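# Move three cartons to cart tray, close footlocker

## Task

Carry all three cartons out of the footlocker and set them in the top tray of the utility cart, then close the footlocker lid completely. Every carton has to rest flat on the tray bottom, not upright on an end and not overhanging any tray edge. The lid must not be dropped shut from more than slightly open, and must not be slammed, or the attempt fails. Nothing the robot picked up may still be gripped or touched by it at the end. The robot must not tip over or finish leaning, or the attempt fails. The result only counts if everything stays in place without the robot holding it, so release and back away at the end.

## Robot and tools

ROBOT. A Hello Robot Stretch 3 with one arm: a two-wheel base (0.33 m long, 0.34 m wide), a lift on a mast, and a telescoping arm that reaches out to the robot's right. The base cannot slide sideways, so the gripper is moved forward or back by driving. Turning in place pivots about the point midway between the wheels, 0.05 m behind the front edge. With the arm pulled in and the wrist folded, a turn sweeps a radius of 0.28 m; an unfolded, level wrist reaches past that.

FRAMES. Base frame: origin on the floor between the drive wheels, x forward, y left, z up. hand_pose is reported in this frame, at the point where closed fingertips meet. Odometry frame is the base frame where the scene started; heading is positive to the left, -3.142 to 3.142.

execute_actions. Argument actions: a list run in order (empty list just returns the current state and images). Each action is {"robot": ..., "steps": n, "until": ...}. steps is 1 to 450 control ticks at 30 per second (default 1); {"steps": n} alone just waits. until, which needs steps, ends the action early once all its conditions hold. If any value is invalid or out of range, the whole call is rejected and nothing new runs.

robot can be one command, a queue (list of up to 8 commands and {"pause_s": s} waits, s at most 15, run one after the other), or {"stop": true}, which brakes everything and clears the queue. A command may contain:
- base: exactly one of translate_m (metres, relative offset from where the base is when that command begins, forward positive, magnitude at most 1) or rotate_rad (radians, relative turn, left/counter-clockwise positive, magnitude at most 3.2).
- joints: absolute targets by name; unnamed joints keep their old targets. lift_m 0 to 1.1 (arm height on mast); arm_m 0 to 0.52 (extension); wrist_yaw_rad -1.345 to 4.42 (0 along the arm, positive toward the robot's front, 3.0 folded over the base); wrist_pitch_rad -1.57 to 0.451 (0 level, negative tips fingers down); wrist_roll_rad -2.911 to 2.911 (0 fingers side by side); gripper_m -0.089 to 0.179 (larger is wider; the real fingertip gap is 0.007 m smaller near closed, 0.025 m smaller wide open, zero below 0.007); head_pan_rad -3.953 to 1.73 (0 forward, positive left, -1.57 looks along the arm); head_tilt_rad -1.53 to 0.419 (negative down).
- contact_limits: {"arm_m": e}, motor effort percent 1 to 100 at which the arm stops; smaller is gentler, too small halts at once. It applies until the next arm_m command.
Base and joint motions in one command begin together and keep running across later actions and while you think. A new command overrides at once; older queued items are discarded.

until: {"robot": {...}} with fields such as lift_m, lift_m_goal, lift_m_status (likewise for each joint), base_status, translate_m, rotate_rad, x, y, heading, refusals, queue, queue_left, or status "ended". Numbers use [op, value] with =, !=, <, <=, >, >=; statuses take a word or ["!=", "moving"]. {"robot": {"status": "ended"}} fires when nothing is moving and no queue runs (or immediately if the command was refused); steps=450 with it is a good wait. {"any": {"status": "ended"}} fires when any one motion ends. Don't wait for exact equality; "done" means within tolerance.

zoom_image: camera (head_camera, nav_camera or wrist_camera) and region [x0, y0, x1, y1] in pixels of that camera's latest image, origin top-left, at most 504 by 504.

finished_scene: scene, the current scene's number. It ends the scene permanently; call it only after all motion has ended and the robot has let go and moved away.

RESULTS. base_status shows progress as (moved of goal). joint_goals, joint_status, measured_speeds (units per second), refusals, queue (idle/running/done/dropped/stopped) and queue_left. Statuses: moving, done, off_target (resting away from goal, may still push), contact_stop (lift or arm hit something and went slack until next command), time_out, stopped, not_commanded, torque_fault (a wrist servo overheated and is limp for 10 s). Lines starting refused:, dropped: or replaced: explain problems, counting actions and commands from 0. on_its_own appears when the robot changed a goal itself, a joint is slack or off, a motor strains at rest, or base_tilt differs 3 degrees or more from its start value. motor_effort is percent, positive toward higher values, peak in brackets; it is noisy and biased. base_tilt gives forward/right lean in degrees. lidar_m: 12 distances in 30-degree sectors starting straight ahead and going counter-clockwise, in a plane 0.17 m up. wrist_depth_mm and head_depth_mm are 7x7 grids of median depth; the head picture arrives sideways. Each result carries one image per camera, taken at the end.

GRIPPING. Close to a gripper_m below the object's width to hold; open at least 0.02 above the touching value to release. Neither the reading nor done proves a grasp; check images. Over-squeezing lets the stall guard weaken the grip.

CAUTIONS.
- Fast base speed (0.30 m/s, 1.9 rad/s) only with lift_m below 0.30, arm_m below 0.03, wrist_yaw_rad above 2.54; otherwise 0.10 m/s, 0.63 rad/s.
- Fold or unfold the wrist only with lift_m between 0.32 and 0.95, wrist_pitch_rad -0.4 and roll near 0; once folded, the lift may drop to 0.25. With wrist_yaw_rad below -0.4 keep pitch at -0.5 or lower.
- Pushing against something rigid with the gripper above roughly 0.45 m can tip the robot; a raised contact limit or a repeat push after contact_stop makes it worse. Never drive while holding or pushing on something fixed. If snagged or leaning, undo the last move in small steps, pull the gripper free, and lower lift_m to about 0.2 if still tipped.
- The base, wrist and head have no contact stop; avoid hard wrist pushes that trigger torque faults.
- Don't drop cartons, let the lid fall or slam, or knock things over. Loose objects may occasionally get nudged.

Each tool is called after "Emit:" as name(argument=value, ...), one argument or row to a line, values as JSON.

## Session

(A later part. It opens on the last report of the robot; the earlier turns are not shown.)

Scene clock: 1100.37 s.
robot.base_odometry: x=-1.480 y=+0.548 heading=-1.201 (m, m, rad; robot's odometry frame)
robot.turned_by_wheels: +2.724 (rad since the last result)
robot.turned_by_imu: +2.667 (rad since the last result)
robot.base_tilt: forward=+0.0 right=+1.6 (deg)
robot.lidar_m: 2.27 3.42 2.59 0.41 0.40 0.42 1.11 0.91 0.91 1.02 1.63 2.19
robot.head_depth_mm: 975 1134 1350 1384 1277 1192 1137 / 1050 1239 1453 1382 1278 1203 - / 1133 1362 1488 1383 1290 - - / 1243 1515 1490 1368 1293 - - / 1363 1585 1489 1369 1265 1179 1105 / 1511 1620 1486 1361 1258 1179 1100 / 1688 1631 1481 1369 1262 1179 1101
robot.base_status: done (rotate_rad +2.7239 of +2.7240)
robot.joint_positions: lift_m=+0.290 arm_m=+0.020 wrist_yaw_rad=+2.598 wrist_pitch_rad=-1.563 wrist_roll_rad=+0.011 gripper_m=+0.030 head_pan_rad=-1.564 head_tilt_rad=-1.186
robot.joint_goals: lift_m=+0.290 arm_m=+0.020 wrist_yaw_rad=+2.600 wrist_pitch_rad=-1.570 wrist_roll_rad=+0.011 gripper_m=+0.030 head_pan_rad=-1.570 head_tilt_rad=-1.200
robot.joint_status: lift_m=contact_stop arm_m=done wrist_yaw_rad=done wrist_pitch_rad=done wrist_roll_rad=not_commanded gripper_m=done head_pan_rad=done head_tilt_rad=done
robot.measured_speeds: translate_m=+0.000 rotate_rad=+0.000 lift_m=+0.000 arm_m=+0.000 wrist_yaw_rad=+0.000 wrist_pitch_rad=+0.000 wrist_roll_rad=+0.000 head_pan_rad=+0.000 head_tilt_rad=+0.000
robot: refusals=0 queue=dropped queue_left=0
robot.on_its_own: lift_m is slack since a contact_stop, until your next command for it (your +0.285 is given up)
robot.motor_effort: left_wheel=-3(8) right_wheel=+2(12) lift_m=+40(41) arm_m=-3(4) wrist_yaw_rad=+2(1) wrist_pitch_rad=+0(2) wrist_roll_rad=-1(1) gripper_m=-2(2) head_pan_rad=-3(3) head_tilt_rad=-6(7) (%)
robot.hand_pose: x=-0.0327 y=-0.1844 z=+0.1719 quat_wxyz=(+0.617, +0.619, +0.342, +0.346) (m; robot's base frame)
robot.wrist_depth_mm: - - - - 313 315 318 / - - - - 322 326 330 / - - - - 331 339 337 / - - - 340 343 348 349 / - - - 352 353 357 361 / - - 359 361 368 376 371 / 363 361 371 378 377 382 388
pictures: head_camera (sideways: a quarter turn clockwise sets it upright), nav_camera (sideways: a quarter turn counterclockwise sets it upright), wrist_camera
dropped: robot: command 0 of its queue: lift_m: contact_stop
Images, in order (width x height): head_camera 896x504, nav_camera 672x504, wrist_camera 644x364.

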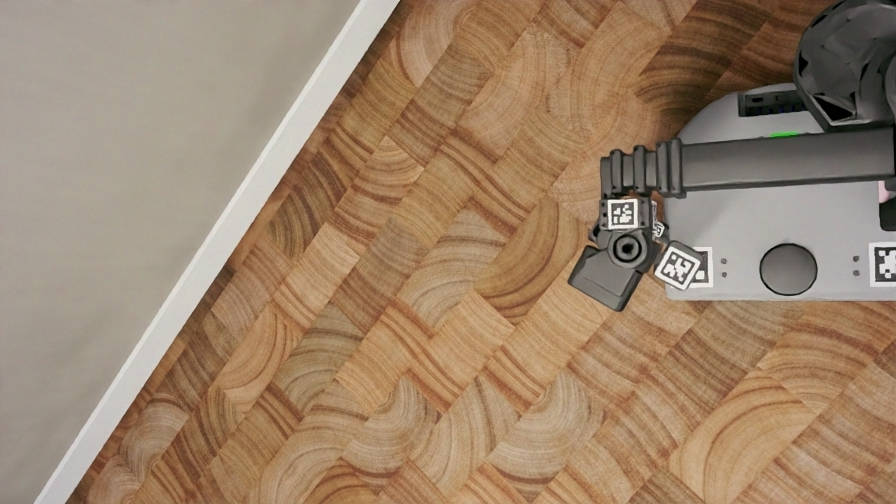

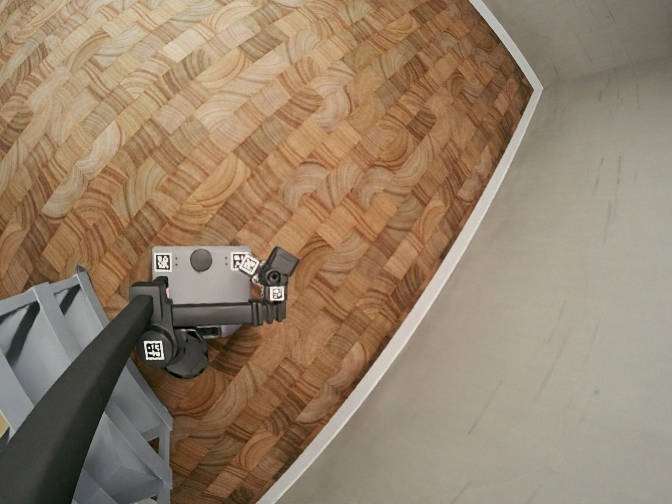

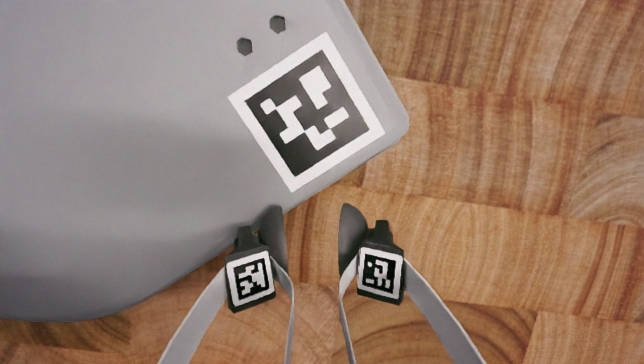

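Emit:
execute_actions(
  actions=[
    {"robot":[{"base":{"translate_m":1.0},"joints":{"lift_m":0.296}},{"base":{"translate_m":1.0}},{"base":{"translate_m":0.26}},{"base":{"rotate_rad":0.868},"joints":{"lift_m":0.55,"wrist_yaw_rad":0.0,"gripper_m":0.179}}],"steps":450,"until":{"robot":{"status":"ended"}}},
    {"steps":200,"until":{"robot":{"status":"ended"}}},
  ],
)

Scene clock: 1121.30 s.
robot.base_odometry: x=-0.663 y=-1.559 heading=-0.333 (m, m, rad; robot's odometry frame)
robot.turned_by_wheels: +0.868 (rad since the last result)
robot.turned_by_imu: +0.856 (rad since the last result)
robot.base_tilt: forward=+0.0 right=+1.7 (deg)
robot.lidar_m: 2.37 2.36 2.92 2.83 2.78 2.45 2.38 0.49 0.36 0.34 0.36 1.31
robot.head_depth_mm: 926 1068 1303 1355 1240 1191 1134 / 923 1066 1296 1363 1084 - - / 919 1061 1292 1353 - - - / 919 1060 1289 1245 1040 - - / 916 1056 1279 1335 1236 1166 1106 / 968 1183 1444 1365 1260 1177 1104 / 965 1180 1435 1364 1258 1176 1103
robot.base_status: done (rotate_rad +0.8679 of +0.8680)
robot.joint_positions: lift_m=+0.550 arm_m=+0.020 wrist_yaw_rad=+0.003 wrist_pitch_rad=-1.561 wrist_roll_rad=+0.011 gripper_m=+0.179 head_pan_rad=-1.564 head_tilt_rad=-1.186
robot.joint_goals: lift_m=+0.550 arm_m=+0.020 wrist_yaw_rad=+0.000 wrist_pitch_rad=-1.570 wrist_roll_rad=+0.011 gripper_m=+0.179 head_pan_rad=-1.570 head_tilt_rad=-1.200
robot.joint_status: lift_m=done arm_m=done wrist_yaw_rad=done wrist_pitch_rad=done wrist_roll_rad=not_commanded gripper_m=done head_pan_rad=done head_tilt_rad=done
robot.measured_speeds: translate_m=+0.000 rotate_rad=+0.000 lift_m=+0.000 arm_m=+0.000 wrist_yaw_rad=+0.000 wrist_pitch_rad=+0.000 wrist_roll_rad=+0.000 head_pan_rad=+0.000 head_tilt_rad=+0.000
robot: refusals=0 queue=done queue_left=0
robot.motor_effort: left_wheel=-3(8) right_wheel=+2(9) lift_m=+52(52) arm_m=-3(3) wrist_yaw_rad=-3(2) wrist_pitch_rad=-1(1) wrist_roll_rad=-1(1) gripper_m=+1(85) head_pan_rad=-3(3) head_tilt_rad=-5(6) (%)
robot.hand_pose: x=-0.0217 y=-0.1435 z=+0.4318 quat_wxyz=(+0.500, +0.496, -0.504, -0.500) (m; robot's base frame)
robot.wrist_depth_mm: 526 545 515 471 479 492 486 / 541 574 572 568 576 592 589 / 574 576 579 593 597 599 607 / 595 589 602 - - 624 636 / 598 621 622 - - 621 646 / 620 642 646 - - 656 671 / 643 656 663 - - 706 670
pictures: head_camera (sideways: a quarter turn clockwise sets it upright), nav_camera (sideways: a quarter turn counterclockwise sets it upright), wrist_camera
Images, in order (width x height): head_camera 896x504, nav_camera 672x504, wrist_camera 644x364.

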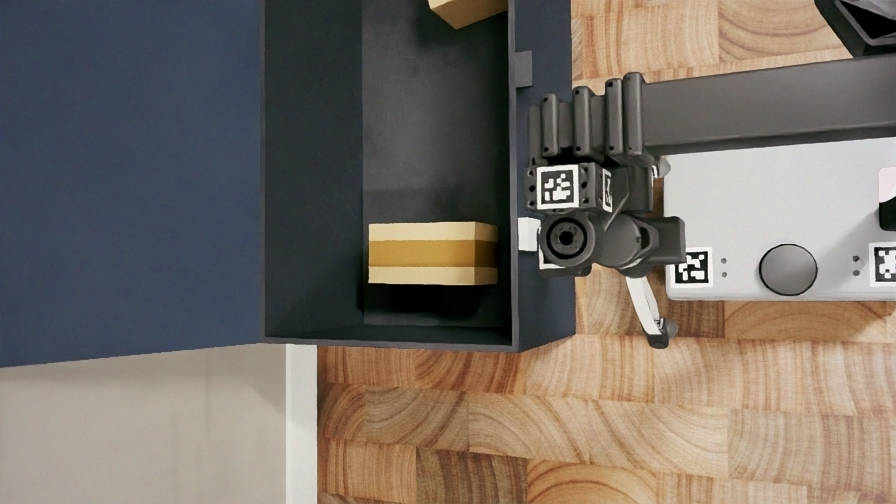

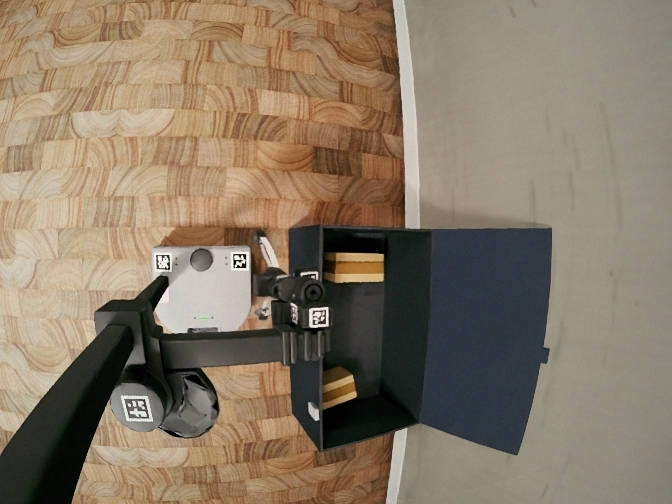

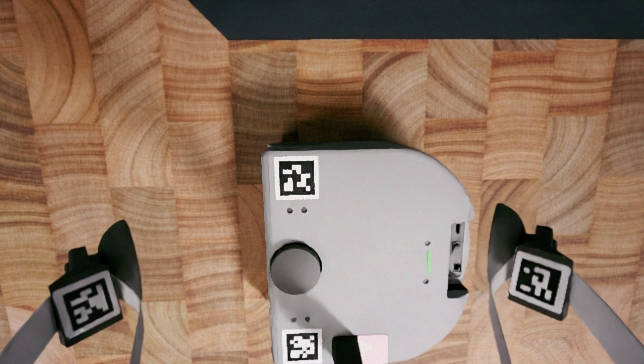

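Emit:
execute_actions(
  actions=[
    {"robot":{"joints":{"arm_m":0.475}},"steps":100,"until":{"robot":{"arm_m":[">",0.3]}}},
    {"robot":{"joints":{"lift_m":0.29}},"steps":120,"until":{"robot":{"status":"ended"}}},
  ],
)

Scene clock: 1134.40 s.
robot.base_odometry: x=-0.663 y=-1.559 heading=-0.333 (m, m, rad; robot's odometry frame)
robot.turned_by_wheels: +0.000 (rad since the last result)
robot.turned_by_imu: +0.002 (rad since the last result)
robot.base_tilt: forward=+0.0 right=+1.7 (deg)
robot.lidar_m: 2.38 2.36 2.91 2.83 2.77 2.46 2.38 0.49 0.36 0.34 0.36 1.32
robot.head_depth_mm: 921 1065 1298 1361 1248 1193 1142 / 924 1063 1300 1355 1238 1197 - / 921 1060 1285 1352 1237 - - / 918 1056 1237 1244 1235 - - / 916 1053 1286 1332 1237 1176 1103 / 972 1188 1438 1367 1262 1175 1102 / 967 1176 1444 1360 1263 1177 1094
robot.base_status: done (rotate_rad +0.8679 of +0.8680)
robot.joint_positions: lift_m=+0.290 arm_m=+0.475 wrist_yaw_rad=+0.000 wrist_pitch_rad=-1.561 wrist_roll_rad=+0.011 gripper_m=+0.179 head_pan_rad=-1.564 head_tilt_rad=-1.186
robot.joint_goals: lift_m=+0.290 arm_m=+0.475 wrist_yaw_rad=+0.000 wrist_pitch_rad=-1.570 wrist_roll_rad=+0.011 gripper_m=+0.179 head_pan_rad=-1.570 head_tilt_rad=-1.200
robot.joint_status: lift_m=done arm_m=done wrist_yaw_rad=done wrist_pitch_rad=done wrist_roll_rad=not_commanded gripper_m=done head_pan_rad=done head_tilt_rad=done
robot.measured_speeds: translate_m=+0.000 rotate_rad=+0.000 lift_m=+0.000 arm_m=+0.000 wrist_yaw_rad=+0.000 wrist_pitch_rad=+0.000 wrist_roll_rad=+0.000 head_pan_rad=+0.000 head_tilt_rad=+0.000
robot: refusals=0 queue=done queue_left=0
robot.motor_effort: left_wheel=-3(2) right_wheel=+2(2) lift_m=+27(47) arm_m=+3(2) wrist_yaw_rad=-1(3) wrist_pitch_rad=-1(1) wrist_roll_rad=-1(1) gripper_m=+1(0) head_pan_rad=-3(3) head_tilt_rad=-7(7) (%)
robot.hand_pose: x=-0.0216 y=-0.5980 z=+0.1727 quat_wxyz=(+0.500, +0.495, -0.505, -0.501) (m; robot's base frame)
robot.wrist_depth_mm: 164 234 286 290 291 298 299 / 164 233 290 184 187 306 305 / 164 233 299 187 191 314 315 / 162 231 309 192 199 323 328 / 157 246 319 201 205 328 340 / - 267 326 207 212 347 348 / - 242 338 214 220 359 363
pictures: head_camera (sideways: a quarter turn clockwise sets it upright), nav_camera (sideways: a quarter turn counterclockwise sets it upright), wrist_camera
Images, in order (width x height): head_camera 896x504, nav_camera 672x504, wrist_camera 644x364.

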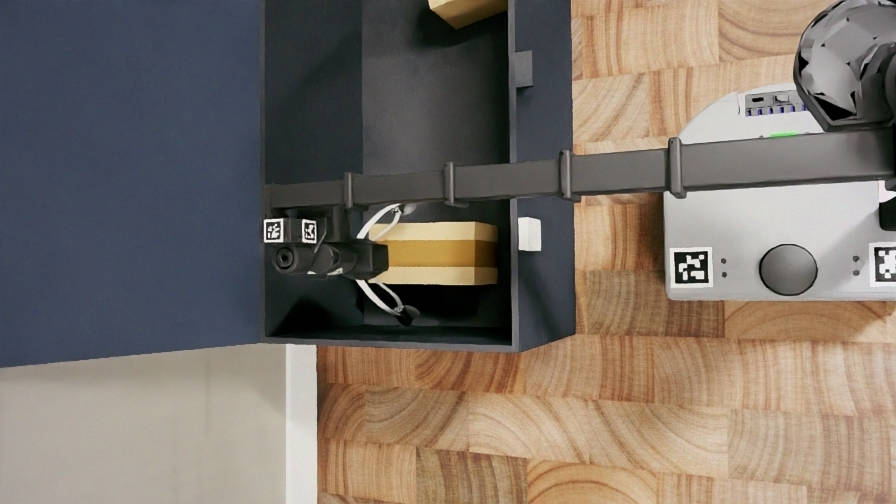

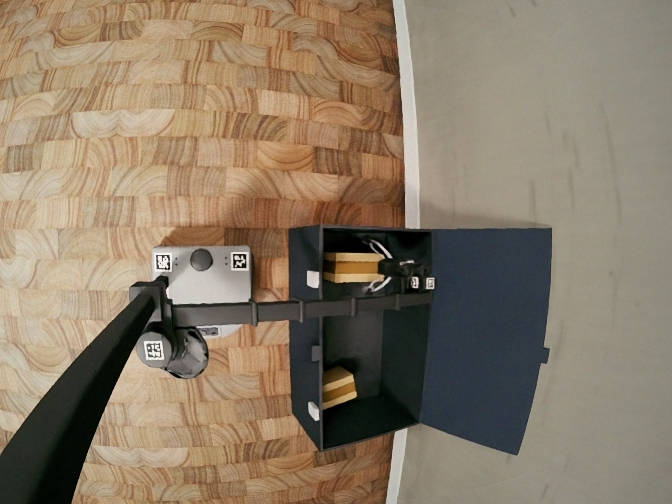

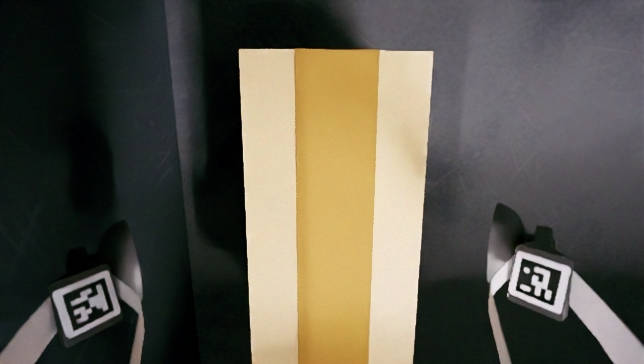

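Emit:
execute_actions(
  actions=[
    {"robot":{"base":{"translate_m":-0.013},"joints":{"lift_m":0.27}},"steps":60,"until":{"robot":{"status":"ended"}}},
    {"robot":{"joints":{"lift_m":0.21}},"steps":60,"until":{"robot":{"status":"ended"}}},
    {"robot":{"joints":{"gripper_m":0.085}},"steps":60,"until":{"robot":{"status":"ended"}}},
    {"robot":{"joints":{"lift_m":0.6}},"steps":25},
  ],
)

Scene clock: 1152.27 s.
robot.base_odometry: x=-0.675 y=-1.555 heading=-0.333 (m, m, rad; robot's odometry frame)
robot.turned_by_wheels: +0.000 (rad since the last result)
robot.turned_by_imu: +0.002 (rad since the last result)
robot.base_tilt: forward=+0.0 right=+1.7 (deg)
robot.lidar_m: 2.38 2.37 2.92 2.83 2.94 2.45 2.36 0.48 0.35 0.34 0.36 1.31
robot.head_depth_mm: 922 1070 1300 1351 1234 1191 1134 / 924 1063 1293 1364 1235 1201 - / 919 1061 1247 1355 1236 - - / 917 1057 1230 1199 1229 - - / 915 1056 1242 1303 1225 1174 1100 / 945 1182 1433 1371 1267 1179 1101 / 965 1182 1434 1365 1260 1172 1099
robot.base_status: done (translate_m -0.0130 of -0.0130)
robot.joint_positions: lift_m=+0.272 arm_m=+0.475 wrist_yaw_rad=+0.000 wrist_pitch_rad=-1.550 wrist_roll_rad=+0.011 gripper_m=+0.086 head_pan_rad=-1.564 head_tilt_rad=-1.187
robot.joint_goals: lift_m=+0.600 arm_m=+0.475 wrist_yaw_rad=+0.000 wrist_pitch_rad=-1.570 wrist_roll_rad=+0.011 gripper_m=+0.085 head_pan_rad=-1.570 head_tilt_rad=-1.200
robot.joint_status: lift_m=moving arm_m=done wrist_yaw_rad=done wrist_pitch_rad=done wrist_roll_rad=not_commanded gripper_m=done head_pan_rad=done head_tilt_rad=done
robot.measured_speeds: translate_m=+0.000 rotate_rad=+0.000 lift_m=+0.110 arm_m=+0.000 wrist_yaw_rad=+0.000 wrist_pitch_rad=+0.000 wrist_roll_rad=+0.000 head_pan_rad=+0.000 head_tilt_rad=+0.000
robot: refusals=0 queue=running queue_left=0
robot.motor_effort: left_wheel=-2(6) right_wheel=+1(6) lift_m=+68(66) arm_m=+3(3) wrist_yaw_rad=-1(1) wrist_pitch_rad=-6(6) wrist_roll_rad=-1(1) gripper_m=-19(100) head_pan_rad=-3(3) head_tilt_rad=-6(7) (%)
robot.hand_pose: x=-0.0216 y=-0.6010 z=+0.1536 quat_wxyz=(+0.502, +0.492, -0.508, -0.498) (m; robot's base frame)
robot.wrist_depth_mm: 181 225 112 114 115 276 280 / 180 222 115 116 118 286 286 / 179 239 119 120 121 292 299 / 179 238 123 124 126 304 305 / 178 234 128 128 130 311 315 / 176 - 133 133 135 322 325 / 172 268 137 138 141 331 335
pictures: head_camera (sideways: a quarter turn clockwise sets it upright), nav_camera (sideways: a quarter turn counterclockwise sets it upright), wrist_camera
Images, in order (width x height): head_camera 896x504, nav_camera 672x504, wrist_camera 644x364.

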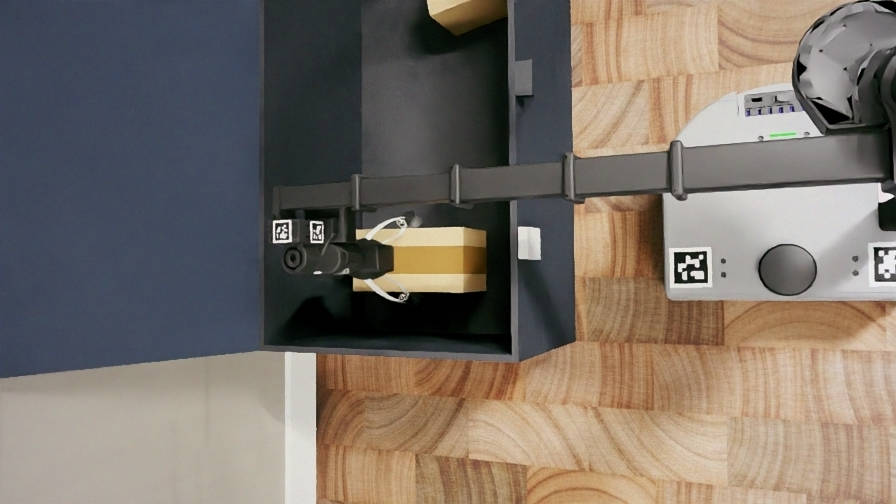

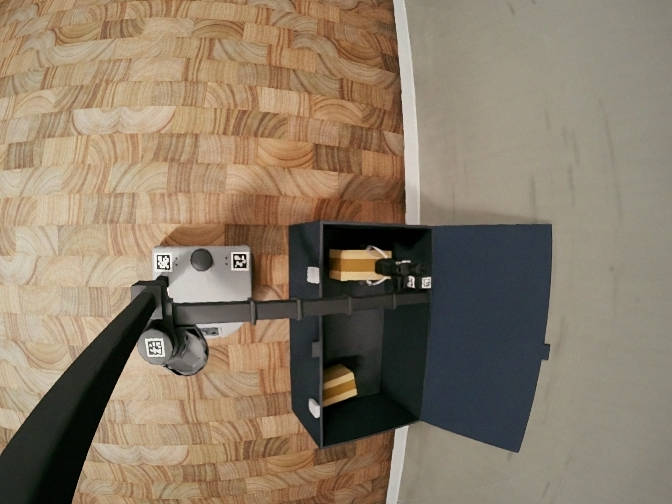

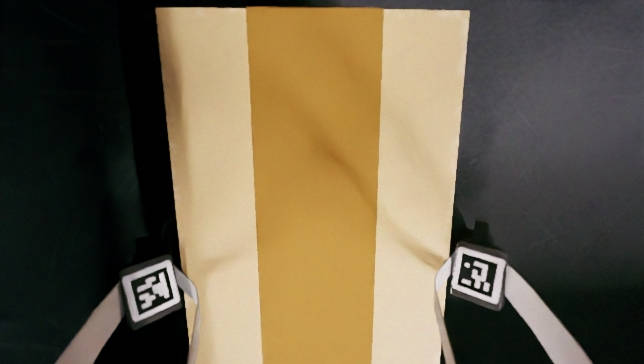

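Emit:
execute_actions(
  actions=[
    {"steps":100,"until":{"robot":{"lift_m":[">",0.55]}}},
    {"robot":{"joints":{"arm_m":0.1,"lift_m":1.08}},"steps":60,"until":{"robot":{"arm_m":["<",0.3]}}},
    {"robot":[{"base":{"rotate_rad":2.37},"joints":{"head_tilt_rad":-0.85}},{"base":{"translate_m":1.0}},{"base":{"translate_m":1.0}},{"base":{"translate_m":0.407}},{"base":{"rotate_rad":0.455}}],"steps":450,"until":{"robot":{"status":"ended"}}},
    {"steps":450,"until":{"robot":{"status":"ended"}}},
    {"steps":200,"until":{"robot":{"status":"ended"}}},
    {"robot":{"joints":{"arm_m":0.46}},"steps":150,"until":{"robot":{"status":"ended"}}},
  ],
)

Scene clock: 1202.87 s.
robot.base_odometry: x=-1.757 y=+0.595 heading=+2.492 (m, m, rad; robot's odometry frame)
robot.turned_by_wheels: +2.825 (rad since the last result)
robot.turned_by_imu: +2.776 (rad since the last result)
robot.base_tilt: forward=+0.0 right=+1.7 (deg)
robot.lidar_m: 0.69 0.69 0.76 1.22 2.36 2.28 3.63 2.64 0.49 0.48 0.51 0.84
robot.head_depth_mm: 1214 918 653 649 946 1169 1155 / 1159 939 790 652 943 1191 1145 / 1127 905 554 652 944 1185 1152 / - 591 525 638 941 1183 1152 / 1044 918 752 659 937 1182 1150 / 1009 933 794 665 914 1203 1143 / 974 1035 748 666 1434 1287 1145
robot.base_status: done (rotate_rad +0.4549 of +0.4550)
robot.joint_positions: lift_m=+1.079 arm_m=+0.460 wrist_yaw_rad=+0.000 wrist_pitch_rad=-1.549 wrist_roll_rad=+0.011 gripper_m=+0.086 head_pan_rad=-1.564 head_tilt_rad=-0.853
robot.joint_goals: lift_m=+1.080 arm_m=+0.460 wrist_yaw_rad=+0.000 wrist_pitch_rad=-1.570 wrist_roll_rad=+0.011 gripper_m=+0.085 head_pan_rad=-1.570 head_tilt_rad=-0.850
robot.joint_status: lift_m=done arm_m=done wrist_yaw_rad=done wrist_pitch_rad=done wrist_roll_rad=not_commanded gripper_m=done head_pan_rad=done head_tilt_rad=done
robot.measured_speeds: translate_m=+0.000 rotate_rad=+0.000 lift_m=+0.000 arm_m=+0.000 wrist_yaw_rad=+0.000 wrist_pitch_rad=+0.000 wrist_roll_rad=+0.000 head_pan_rad=+0.000 head_tilt_rad=+0.000
robot: refusals=0 queue=done queue_left=0
robot.motor_effort: left_wheel=-3(7) right_wheel=+3(9) lift_m=+65(65) arm_m=+3(4) wrist_yaw_rad=+0(0) wrist_pitch_rad=-6(6) wrist_roll_rad=-1(1) gripper_m=-20(19) head_pan_rad=-2(3) head_tilt_rad=+2(22) (%)
robot.hand_pose: x=-0.0216 y=-0.5860 z=+0.9612 quat_wxyz=(+0.503, +0.492, -0.508, -0.498) (m; robot's base frame)
robot.wrist_depth_mm: 274 296 112 113 115 306 221 / 278 302 116 117 117 314 219 / 279 316 118 120 122 312 215 / 290 324 124 125 126 309 220 / 284 332 128 129 131 330 228 / 287 - 133 133 135 338 339 / 901 - 137 139 141 - -
pictures: head_camera (sideways: a quarter turn clockwise sets it upright), nav_camera (sideways: a quarter turn counterclockwise sets it upright), wrist_camera
Images, in order (width x height): head_camera 896x504, nav_camera 672x504, wrist_camera 644x364.

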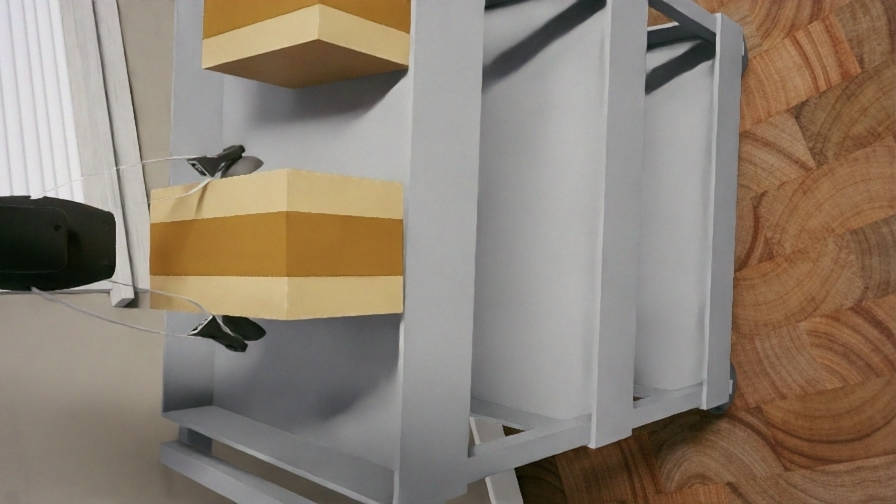

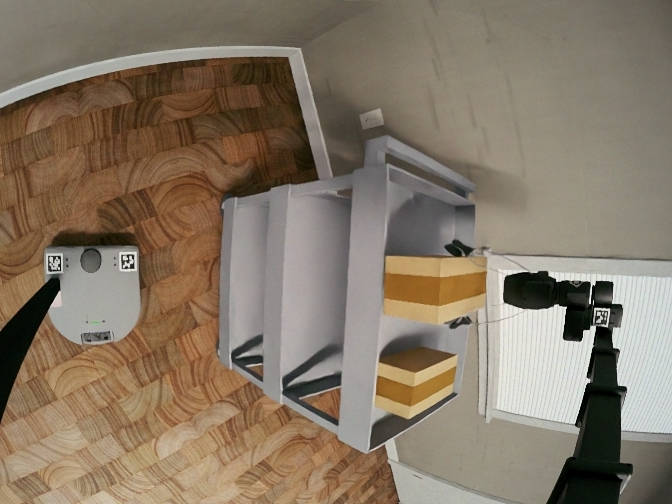

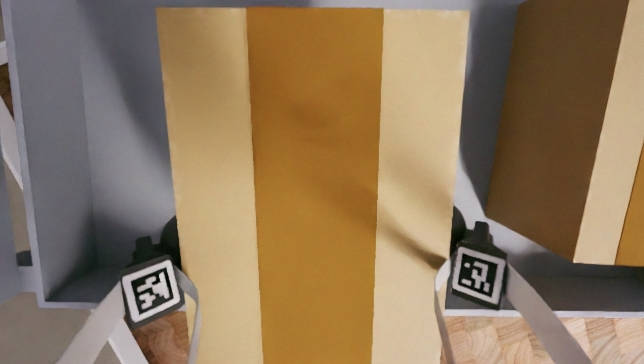

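Emit:
execute_actions(
  actions=[
    {"robot":{"base":{"translate_m":0.112},"joints":{"arm_m":0.52}},"steps":150,"until":{"robot":{"status":"ended"}}},
    {"robot":{"joints":{"lift_m":0.998}},"steps":150,"until":{"robot":{"status":"ended"}}},
  ],
)

Scene clock: 1214.90 s.
robot.base_odometry: x=-1.846 y=+0.663 heading=+2.492 (m, m, rad; robot's odometry frame)
robot.turned_by_wheels: +0.000 (rad since the last result)
robot.turned_by_imu: +0.001 (rad since the last result)
robot.base_tilt: forward=+0.0 right=+1.7 (deg)
robot.lidar_m: 0.59 0.58 0.65 1.04 2.60 2.36 3.75 0.65 0.50 0.49 1.10 0.71
robot.head_depth_mm: - 948 808 660 947 1192 1155 / 1138 947 807 660 943 1195 1151 / 1098 943 738 663 939 1192 1152 / - 730 626 657 936 1191 1150 / 1013 939 731 671 874 1207 1148 / 975 1065 746 1451 1473 1292 1143 / 942 1064 1201 1422 1474 1289 1143
robot.base_status: done (translate_m +0.1120 of +0.1120)
robot.joint_positions: lift_m=+0.998 arm_m=+0.518 wrist_yaw_rad=+0.000 wrist_pitch_rad=-1.550 wrist_roll_rad=+0.011 gripper_m=+0.086 head_pan_rad=-1.564 head_tilt_rad=-0.853
robot.joint_goals: lift_m=+0.998 arm_m=+0.520 wrist_yaw_rad=+0.000 wrist_pitch_rad=-1.570 wrist_roll_rad=+0.011 gripper_m=+0.085 head_pan_rad=-1.570 head_tilt_rad=-0.850
robot.joint_status: lift_m=done arm_m=done wrist_yaw_rad=done wrist_pitch_rad=done wrist_roll_rad=not_commanded gripper_m=done head_pan_rad=done head_tilt_rad=done
robot.measured_speeds: translate_m=+0.000 rotate_rad=+0.000 lift_m=+0.000 arm_m=+0.000 wrist_yaw_rad=+0.000 wrist_pitch_rad=+0.000 wrist_roll_rad=+0.000 head_pan_rad=+0.000 head_tilt_rad=+0.000
robot: refusals=0 queue=done queue_left=0
robot.motor_effort: left_wheel=-3(4) right_wheel=+1(8) lift_m=+39(74) arm_m=+3(3) wrist_yaw_rad=-1(0) wrist_pitch_rad=-6(6) wrist_roll_rad=-1(1) gripper_m=-19(19) head_pan_rad=-2(3) head_tilt_rad=+1(1) (%)
robot.hand_pose: x=-0.0216 y=-0.6441 z=+0.8800 quat_wxyz=(+0.502, +0.492, -0.508, -0.498) (m; robot's base frame)
robot.wrist_depth_mm: 805 165 114 115 116 235 233 / 564 166 116 117 119 242 244 / 583 192 120 121 122 246 252 / 192 196 124 125 126 255 257 / 193 196 128 129 131 263 264 / 194 - 132 133 135 272 277 / 188 240 137 137 141 279 282
pictures: head_camera (sideways: a quarter turn clockwise sets it upright), nav_camera (sideways: a quarter turn counterclockwise sets it upright), wrist_camera
Images, in order (width x height): head_camera 896x504, nav_camera 672x504, wrist_camera 644x364.

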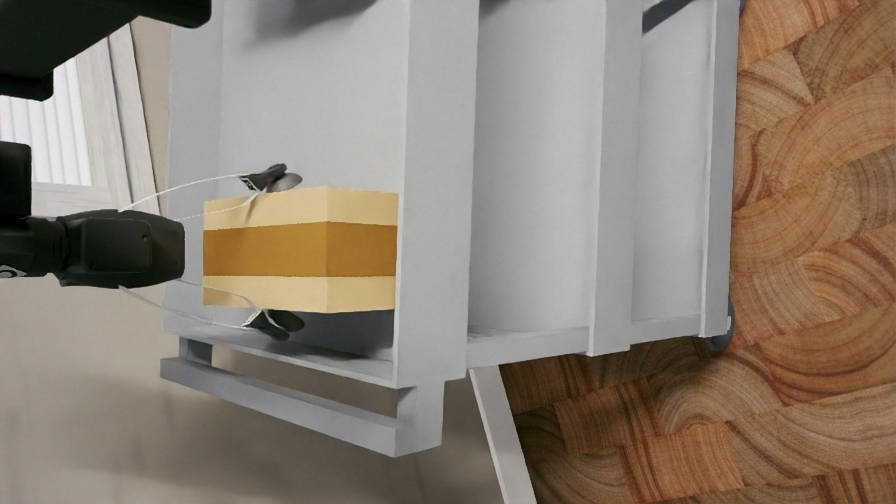

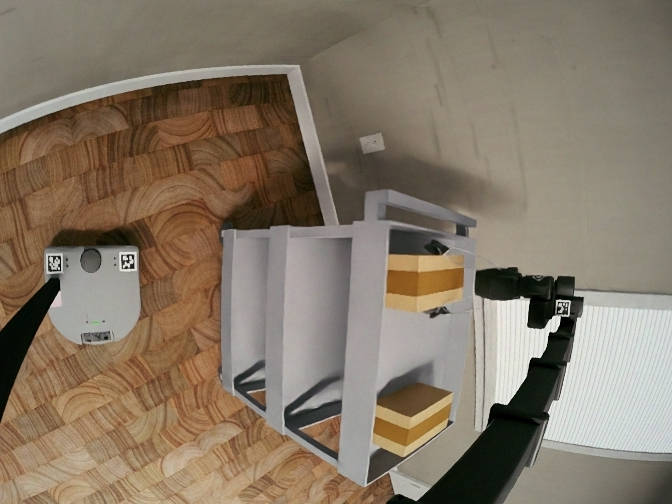

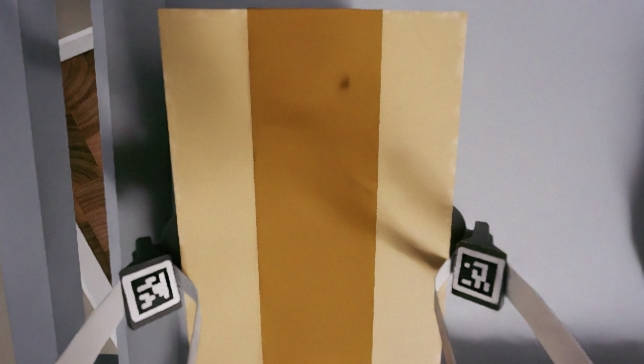

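Emit:
execute_actions(
  actions=[
    {"robot":{"joints":{"lift_m":0.994}},"steps":30,"until":{"robot":{"status":"ended"}}},
    {"robot":{"joints":{"gripper_m":0.142}},"steps":40,"until":{"robot":{"status":"ended"}}},
    {"robot":{"joints":{"lift_m":1.065}},"steps":60,"until":{"robot":{"status":"ended"}}},
    {"robot":{"joints":{"arm_m":0.025,"gripper_m":0.03,"head_tilt_rad":-1.2}},"steps":150,"until":{"robot":{"arm_m":["<",0.2]}}},
    {"robot":{"joints":{"lift_m":0.297},"base":{"rotate_rad":2.623}},"steps":90,"until":{"robot":{"lift_m":["<",0.9]}}},
    {"robot":{"joints":{"wrist_yaw_rad":2.6}},"steps":200,"until":{"robot":{"base_status":"done"}}},
    {"robot":[{"base":{"translate_m":1.0}},{"base":{"translate_m":1.0}},{"base":{"translate_m":0.19}},{"base":{"rotate_rad":0.93},"joints":{"lift_m":0.5,"wrist_yaw_rad":0.3,"gripper_m":0.179}}],"steps":450,"until":{"robot":{"status":"ended"}}},
    {"steps":200,"until":{"robot":{"status":"ended"}}},
  ],
)

Scene clock: 1268.83 s.
robot.base_odometry: x=-0.989 y=-1.352 heading=-0.239 (m, m, rad; robot's odometry frame)
robot.turned_by_wheels: +3.553 (rad since the last result)
robot.turned_by_imu: +3.491 (rad since the last result)
robot.base_tilt: forward=-0.1 right=+1.7 (deg)
robot.lidar_m: 2.80 2.69 2.85 2.25 2.08 2.01 1.95 1.34 0.41 0.40 0.42 0.58
robot.head_depth_mm: 1025 1256 1482 1381 1283 1192 1134 / 961 1136 1269 1131 1267 1202 - / 965 1113 1379 1228 - - - / 956 1106 1372 1343 1238 - - / 962 1110 1375 1350 1247 1176 1102 / 966 1107 1381 1339 1250 1179 1103 / 965 1110 1383 1341 1249 1170 1096
robot.base_status: done (rotate_rad +0.9299 of +0.9300)
robot.joint_positions: lift_m=+0.500 arm_m=+0.025 wrist_yaw_rad=+0.303 wrist_pitch_rad=-1.560 wrist_roll_rad=+0.011 gripper_m=+0.179 head_pan_rad=-1.564 head_tilt_rad=-1.186
robot.joint_goals: lift_m=+0.500 arm_m=+0.025 wrist_yaw_rad=+0.300 wrist_pitch_rad=-1.570 wrist_roll_rad=+0.011 gripper_m=+0.179 head_pan_rad=-1.570 head_tilt_rad=-1.200
robot.joint_status: lift_m=done arm_m=done wrist_yaw_rad=done wrist_pitch_rad=done wrist_roll_rad=not_commanded gripper_m=done head_pan_rad=done head_tilt_rad=done
robot.measured_speeds: translate_m=+0.000 rotate_rad=+0.000 lift_m=+0.000 arm_m=+0.000 wrist_yaw_rad=+0.000 wrist_pitch_rad=+0.000 wrist_roll_rad=+0.000 head_pan_rad=+0.000 head_tilt_rad=+0.000
robot: refusals=0 queue=done queue_left=0
robot.motor_effort: left_wheel=-3(8) right_wheel=+2(10) lift_m=+52(55) arm_m=-3(2) wrist_yaw_rad=-4(2) wrist_pitch_rad=-2(6) wrist_roll_rad=-1(1) gripper_m=+0(84) head_pan_rad=-3(3) head_tilt_rad=-6(25) (%)
robot.hand_pose: x=-0.0280 y=-0.1500 z=+0.3818 quat_wxyz=(+0.570, +0.565, -0.425, -0.419) (m; robot's base frame)
robot.wrist_depth_mm: 493 498 502 502 494 397 383 / 507 511 519 519 529 538 535 / 521 533 542 537 543 553 553 / 531 536 548 - 552 575 572 / 554 547 548 - - 595 601 / 567 574 591 - - 600 614 / 609 589 - - 611 622 631
pictures: head_camera (sideways: a quarter turn clockwise sets it upright), nav_camera (sideways: a quarter turn counterclockwise sets it upright), wrist_camera
Images, in order (width x height): head_camera 896x504, nav_camera 672x504, wrist_camera 644x364.

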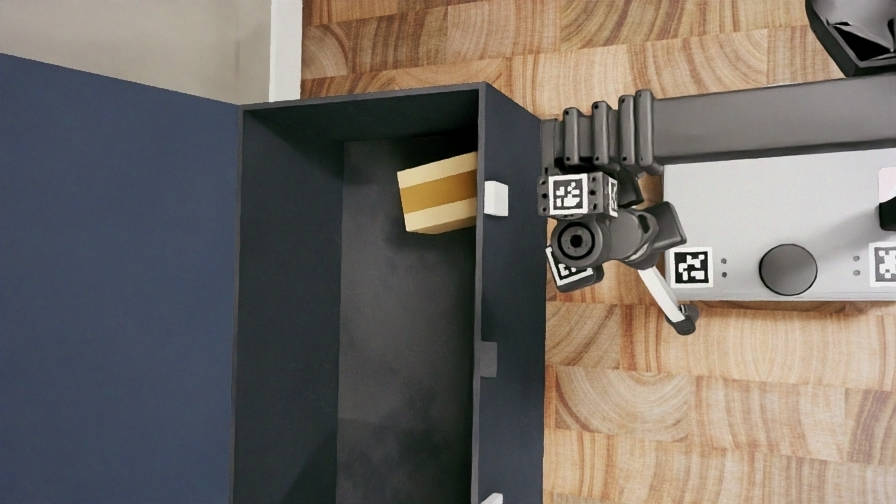

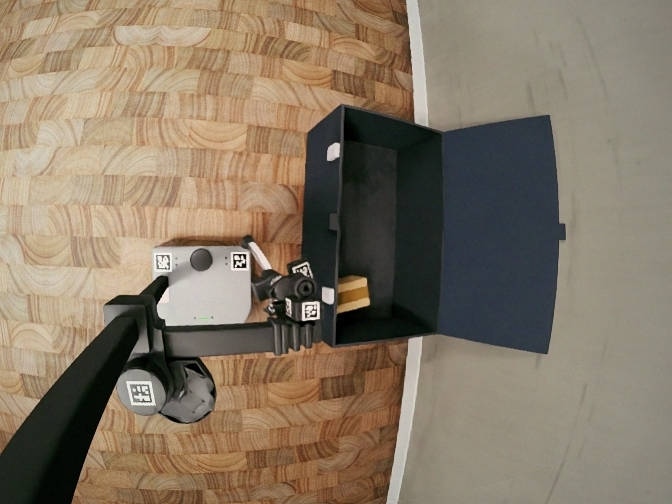

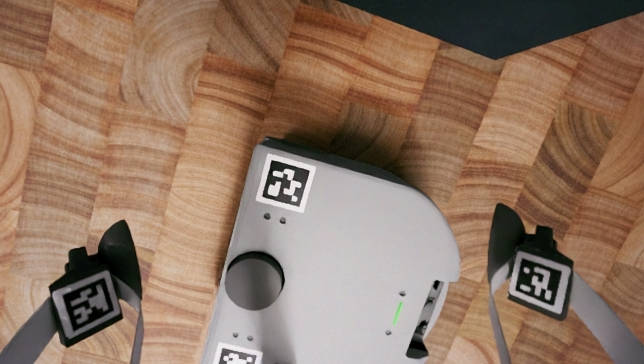

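Emit:
execute_actions(
  actions=[
    {"robot":{"base":{"translate_m":-0.12},"joints":{"arm_m":0.45,"wrist_yaw_rad":0.25}},"steps":120,"until":{"robot":{"arm_m":[">",0.40]}}},
    {"robot":{"joints":{"lift_m":0.31}},"steps":120,"until":{"robot":{"status":"ended"}}},
  ],
)

Scene clock: 1282.87 s.
robot.base_odometry: x=-1.105 y=-1.324 heading=-0.239 (m, m, rad; robot's odometry frame)
robot.turned_by_wheels: +0.000 (rad since the last result)
robot.turned_by_imu: +0.002 (rad since the last result)
robot.base_tilt: forward=+0.0 right=+1.7 (deg)
robot.lidar_m: 2.91 2.79 2.86 2.07 2.04 1.89 1.84 1.33 0.40 0.39 0.41 0.58
robot.head_depth_mm: 1025 1248 1476 1382 1288 1190 1139 / 1026 1255 1472 1382 1270 1200 - / 961 1146 1458 1368 1263 - - / 965 1105 - 1222 1241 - - / 958 1107 1368 1331 1249 1178 1101 / 958 1106 1375 1346 1231 1175 1102 / 962 1106 1373 1335 1242 1176 1099
robot.base_status: done (translate_m -0.1200 of -0.1200)
robot.joint_positions: lift_m=+0.310 arm_m=+0.450 wrist_yaw_rad=+0.250 wrist_pitch_rad=-1.560 wrist_roll_rad=+0.011 gripper_m=+0.179 head_pan_rad=-1.564 head_tilt_rad=-1.186
robot.joint_goals: lift_m=+0.310 arm_m=+0.450 wrist_yaw_rad=+0.250 wrist_pitch_rad=-1.570 wrist_roll_rad=+0.011 gripper_m=+0.179 head_pan_rad=-1.570 head_tilt_rad=-1.200
robot.joint_status: lift_m=done arm_m=done wrist_yaw_rad=done wrist_pitch_rad=done wrist_roll_rad=not_commanded gripper_m=done head_pan_rad=done head_tilt_rad=done
robot.measured_speeds: translate_m=+0.000 rotate_rad=+0.000 lift_m=+0.000 arm_m=+0.000 wrist_yaw_rad=+0.000 wrist_pitch_rad=+0.000 wrist_roll_rad=+0.000 head_pan_rad=+0.000 head_tilt_rad=+0.000
robot: refusals=0 queue=done queue_left=0
robot.motor_effort: left_wheel=-3(8) right_wheel=+3(3) lift_m=+27(50) arm_m=+3(3) wrist_yaw_rad=-1(4) wrist_pitch_rad=-2(2) wrist_roll_rad=-1(1) gripper_m=+0(0) head_pan_rad=-3(3) head_tilt_rad=-7(6) (%)
robot.hand_pose: x=-0.0269 y=-0.5740 z=+0.1926 quat_wxyz=(+0.558, +0.554, -0.439, -0.434) (m; robot's base frame)
robot.wrist_depth_mm: 297 305 305 312 309 273 176 / 307 310 317 316 321 253 169 / 318 322 319 212 328 236 160 / 327 332 215 215 336 220 153 / 337 342 222 221 326 232 145 / 338 349 229 230 295 220 133 / - 293 302 237 290 185 141
pictures: head_camera (sideways: a quarter turn clockwise sets it upright), nav_camera (sideways: a quarter turn counterclockwise sets it upright), wrist_camera
Images, in order (width x height): head_camera 896x504, nav_camera 672x504, wrist_camera 644x364.

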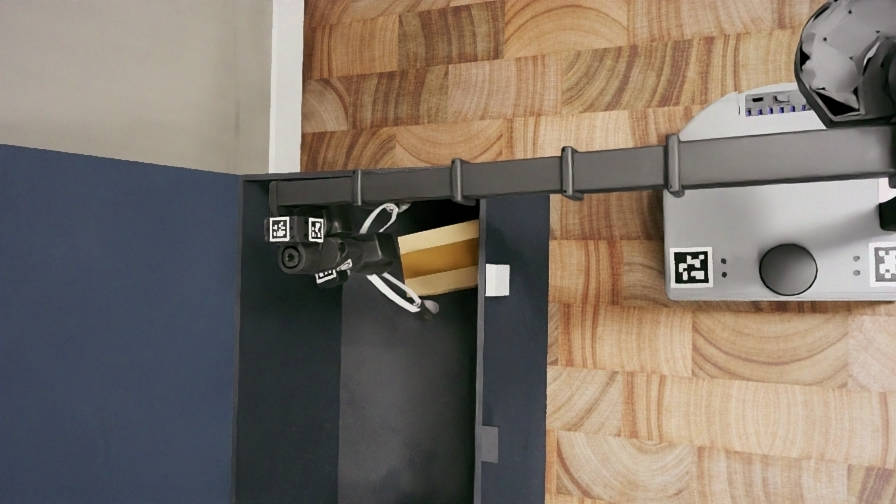

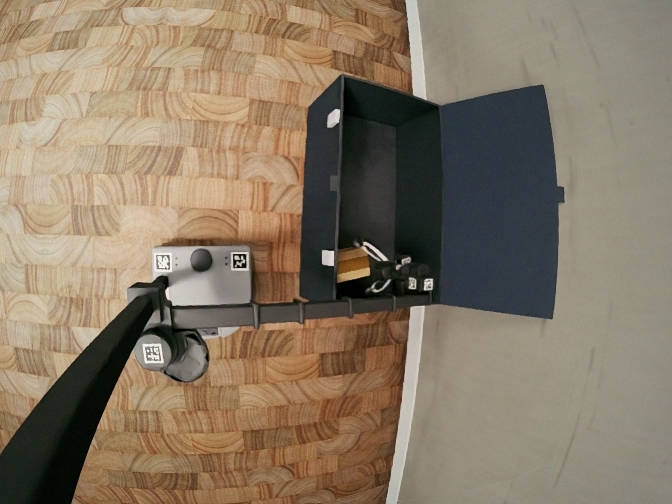

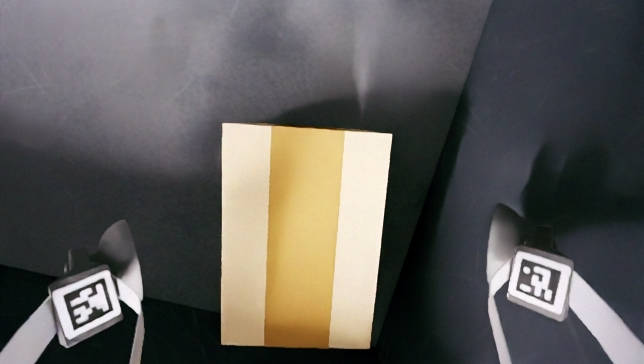

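Emit:
execute_actions(
  actions=[
    {"robot":{"base":{"translate_m":0.005},"joints":{"arm_m":0.424,"wrist_yaw_rad":0.19,"gripper_m":0.17,"lift_m":0.27}},"steps":60,"until":{"robot":{"status":"ended"}}},
  ],
)

Scene clock: 1295.40 s.
robot.base_odometry: x=-1.100 y=-1.325 heading=-0.239 (m, m, rad; robot's odometry frame)
robot.turned_by_wheels: +0.000 (rad since the last result)
robot.turned_by_imu: +0.001 (rad since the last result)
robot.base_tilt: forward=+0.0 right=+1.7 (deg)
robot.lidar_m: 2.91 2.78 2.86 2.09 2.04 1.89 1.84 1.34 0.40 0.39 0.41 0.58
robot.head_depth_mm: 1025 1244 1468 1391 1285 1191 1134 / 1025 1252 1480 1384 1280 1200 - / 959 1131 1374 1336 1266 - - / 960 1103 1264 1209 1246 - - / 959 1111 1375 1341 1234 1181 1105 / 960 1104 1375 1343 1239 1179 1098 / 959 1105 1380 1344 1234 1172 1093
robot.base_status: done (translate_m +0.0050 of +0.0050)
robot.joint_positions: lift_m=+0.270 arm_m=+0.424 wrist_yaw_rad=+0.193 wrist_pitch_rad=-1.560 wrist_roll_rad=+0.011 gripper_m=+0.170 head_pan_rad=-1.564 head_tilt_rad=-1.186
robot.joint_goals: lift_m=+0.270 arm_m=+0.424 wrist_yaw_rad=+0.190 wrist_pitch_rad=-1.570 wrist_roll_rad=+0.011 gripper_m=+0.170 head_pan_rad=-1.570 head_tilt_rad=-1.200
robot.joint_status: lift_m=done arm_m=done wrist_yaw_rad=done wrist_pitch_rad=done wrist_roll_rad=not_commanded gripper_m=done head_pan_rad=done head_tilt_rad=done
robot.measured_speeds: translate_m=+0.000 rotate_rad=+0.000 lift_m=+0.000 arm_m=+0.000 wrist_yaw_rad=+0.000 wrist_pitch_rad=+0.000 wrist_roll_rad=+0.000 head_pan_rad=+0.000 head_tilt_rad=+0.000
robot: refusals=0 queue=done queue_left=0
robot.motor_effort: left_wheel=-3(3) right_wheel=+2(7) lift_m=+27(24) arm_m=-3(5) wrist_yaw_rad=-3(2) wrist_pitch_rad=-2(2) wrist_roll_rad=-1(1) gripper_m=+0(47) head_pan_rad=-2(3) head_tilt_rad=-6(7) (%)
robot.hand_pose: x=-0.0257 y=-0.5484 z=+0.1526 quat_wxyz=(+0.546, +0.541, -0.455, -0.450) (m; robot's base frame)
robot.wrist_depth_mm: 262 262 269 272 274 261 174 / 269 271 274 274 280 249 166 / 276 279 169 168 172 237 160 / 284 287 175 173 178 223 155 / 295 296 180 178 184 205 150 / 301 307 186 185 189 241 139 / - 264 192 192 262 194 145
pictures: head_camera (sideways: a quarter turn clockwise sets it upright), nav_camera (sideways: a quarter turn counterclockwise sets it upright), wrist_camera
Images, in order (width x height): head_camera 896x504, nav_camera 672x504, wrist_camera 644x364.

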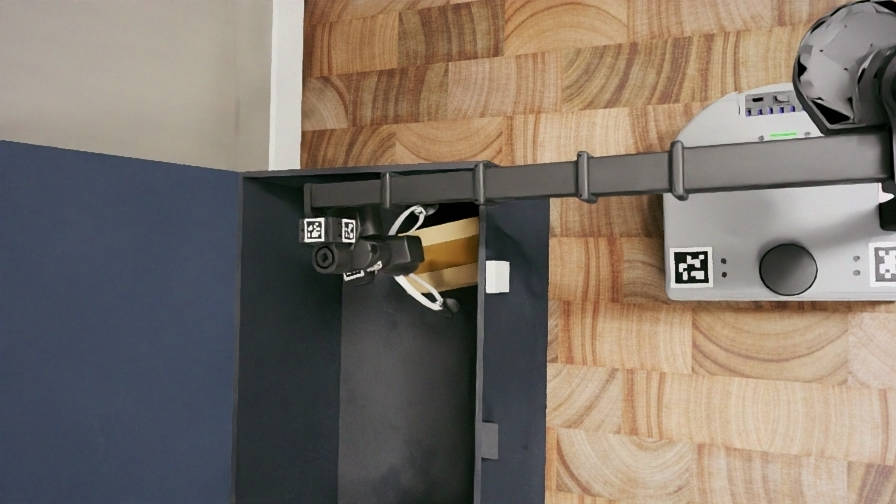

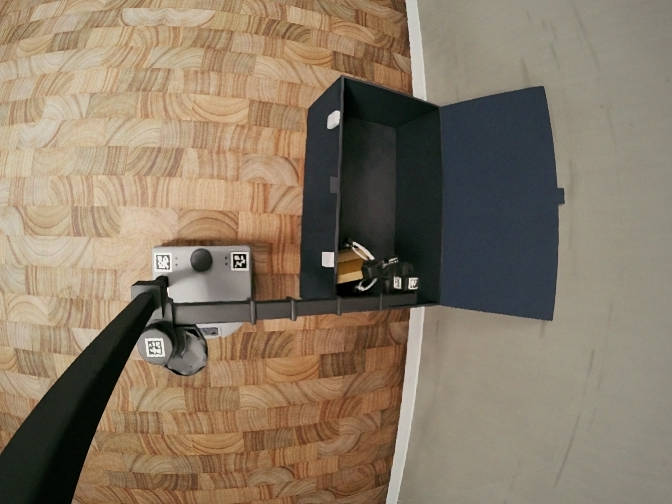

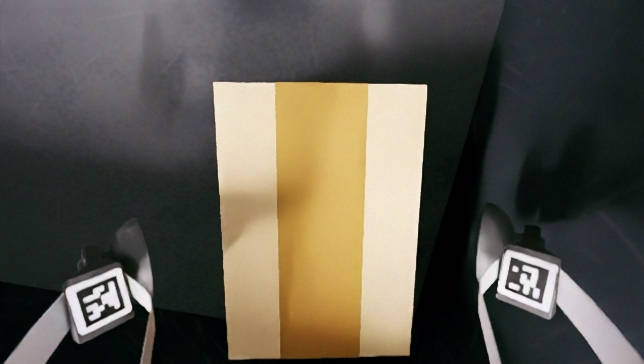

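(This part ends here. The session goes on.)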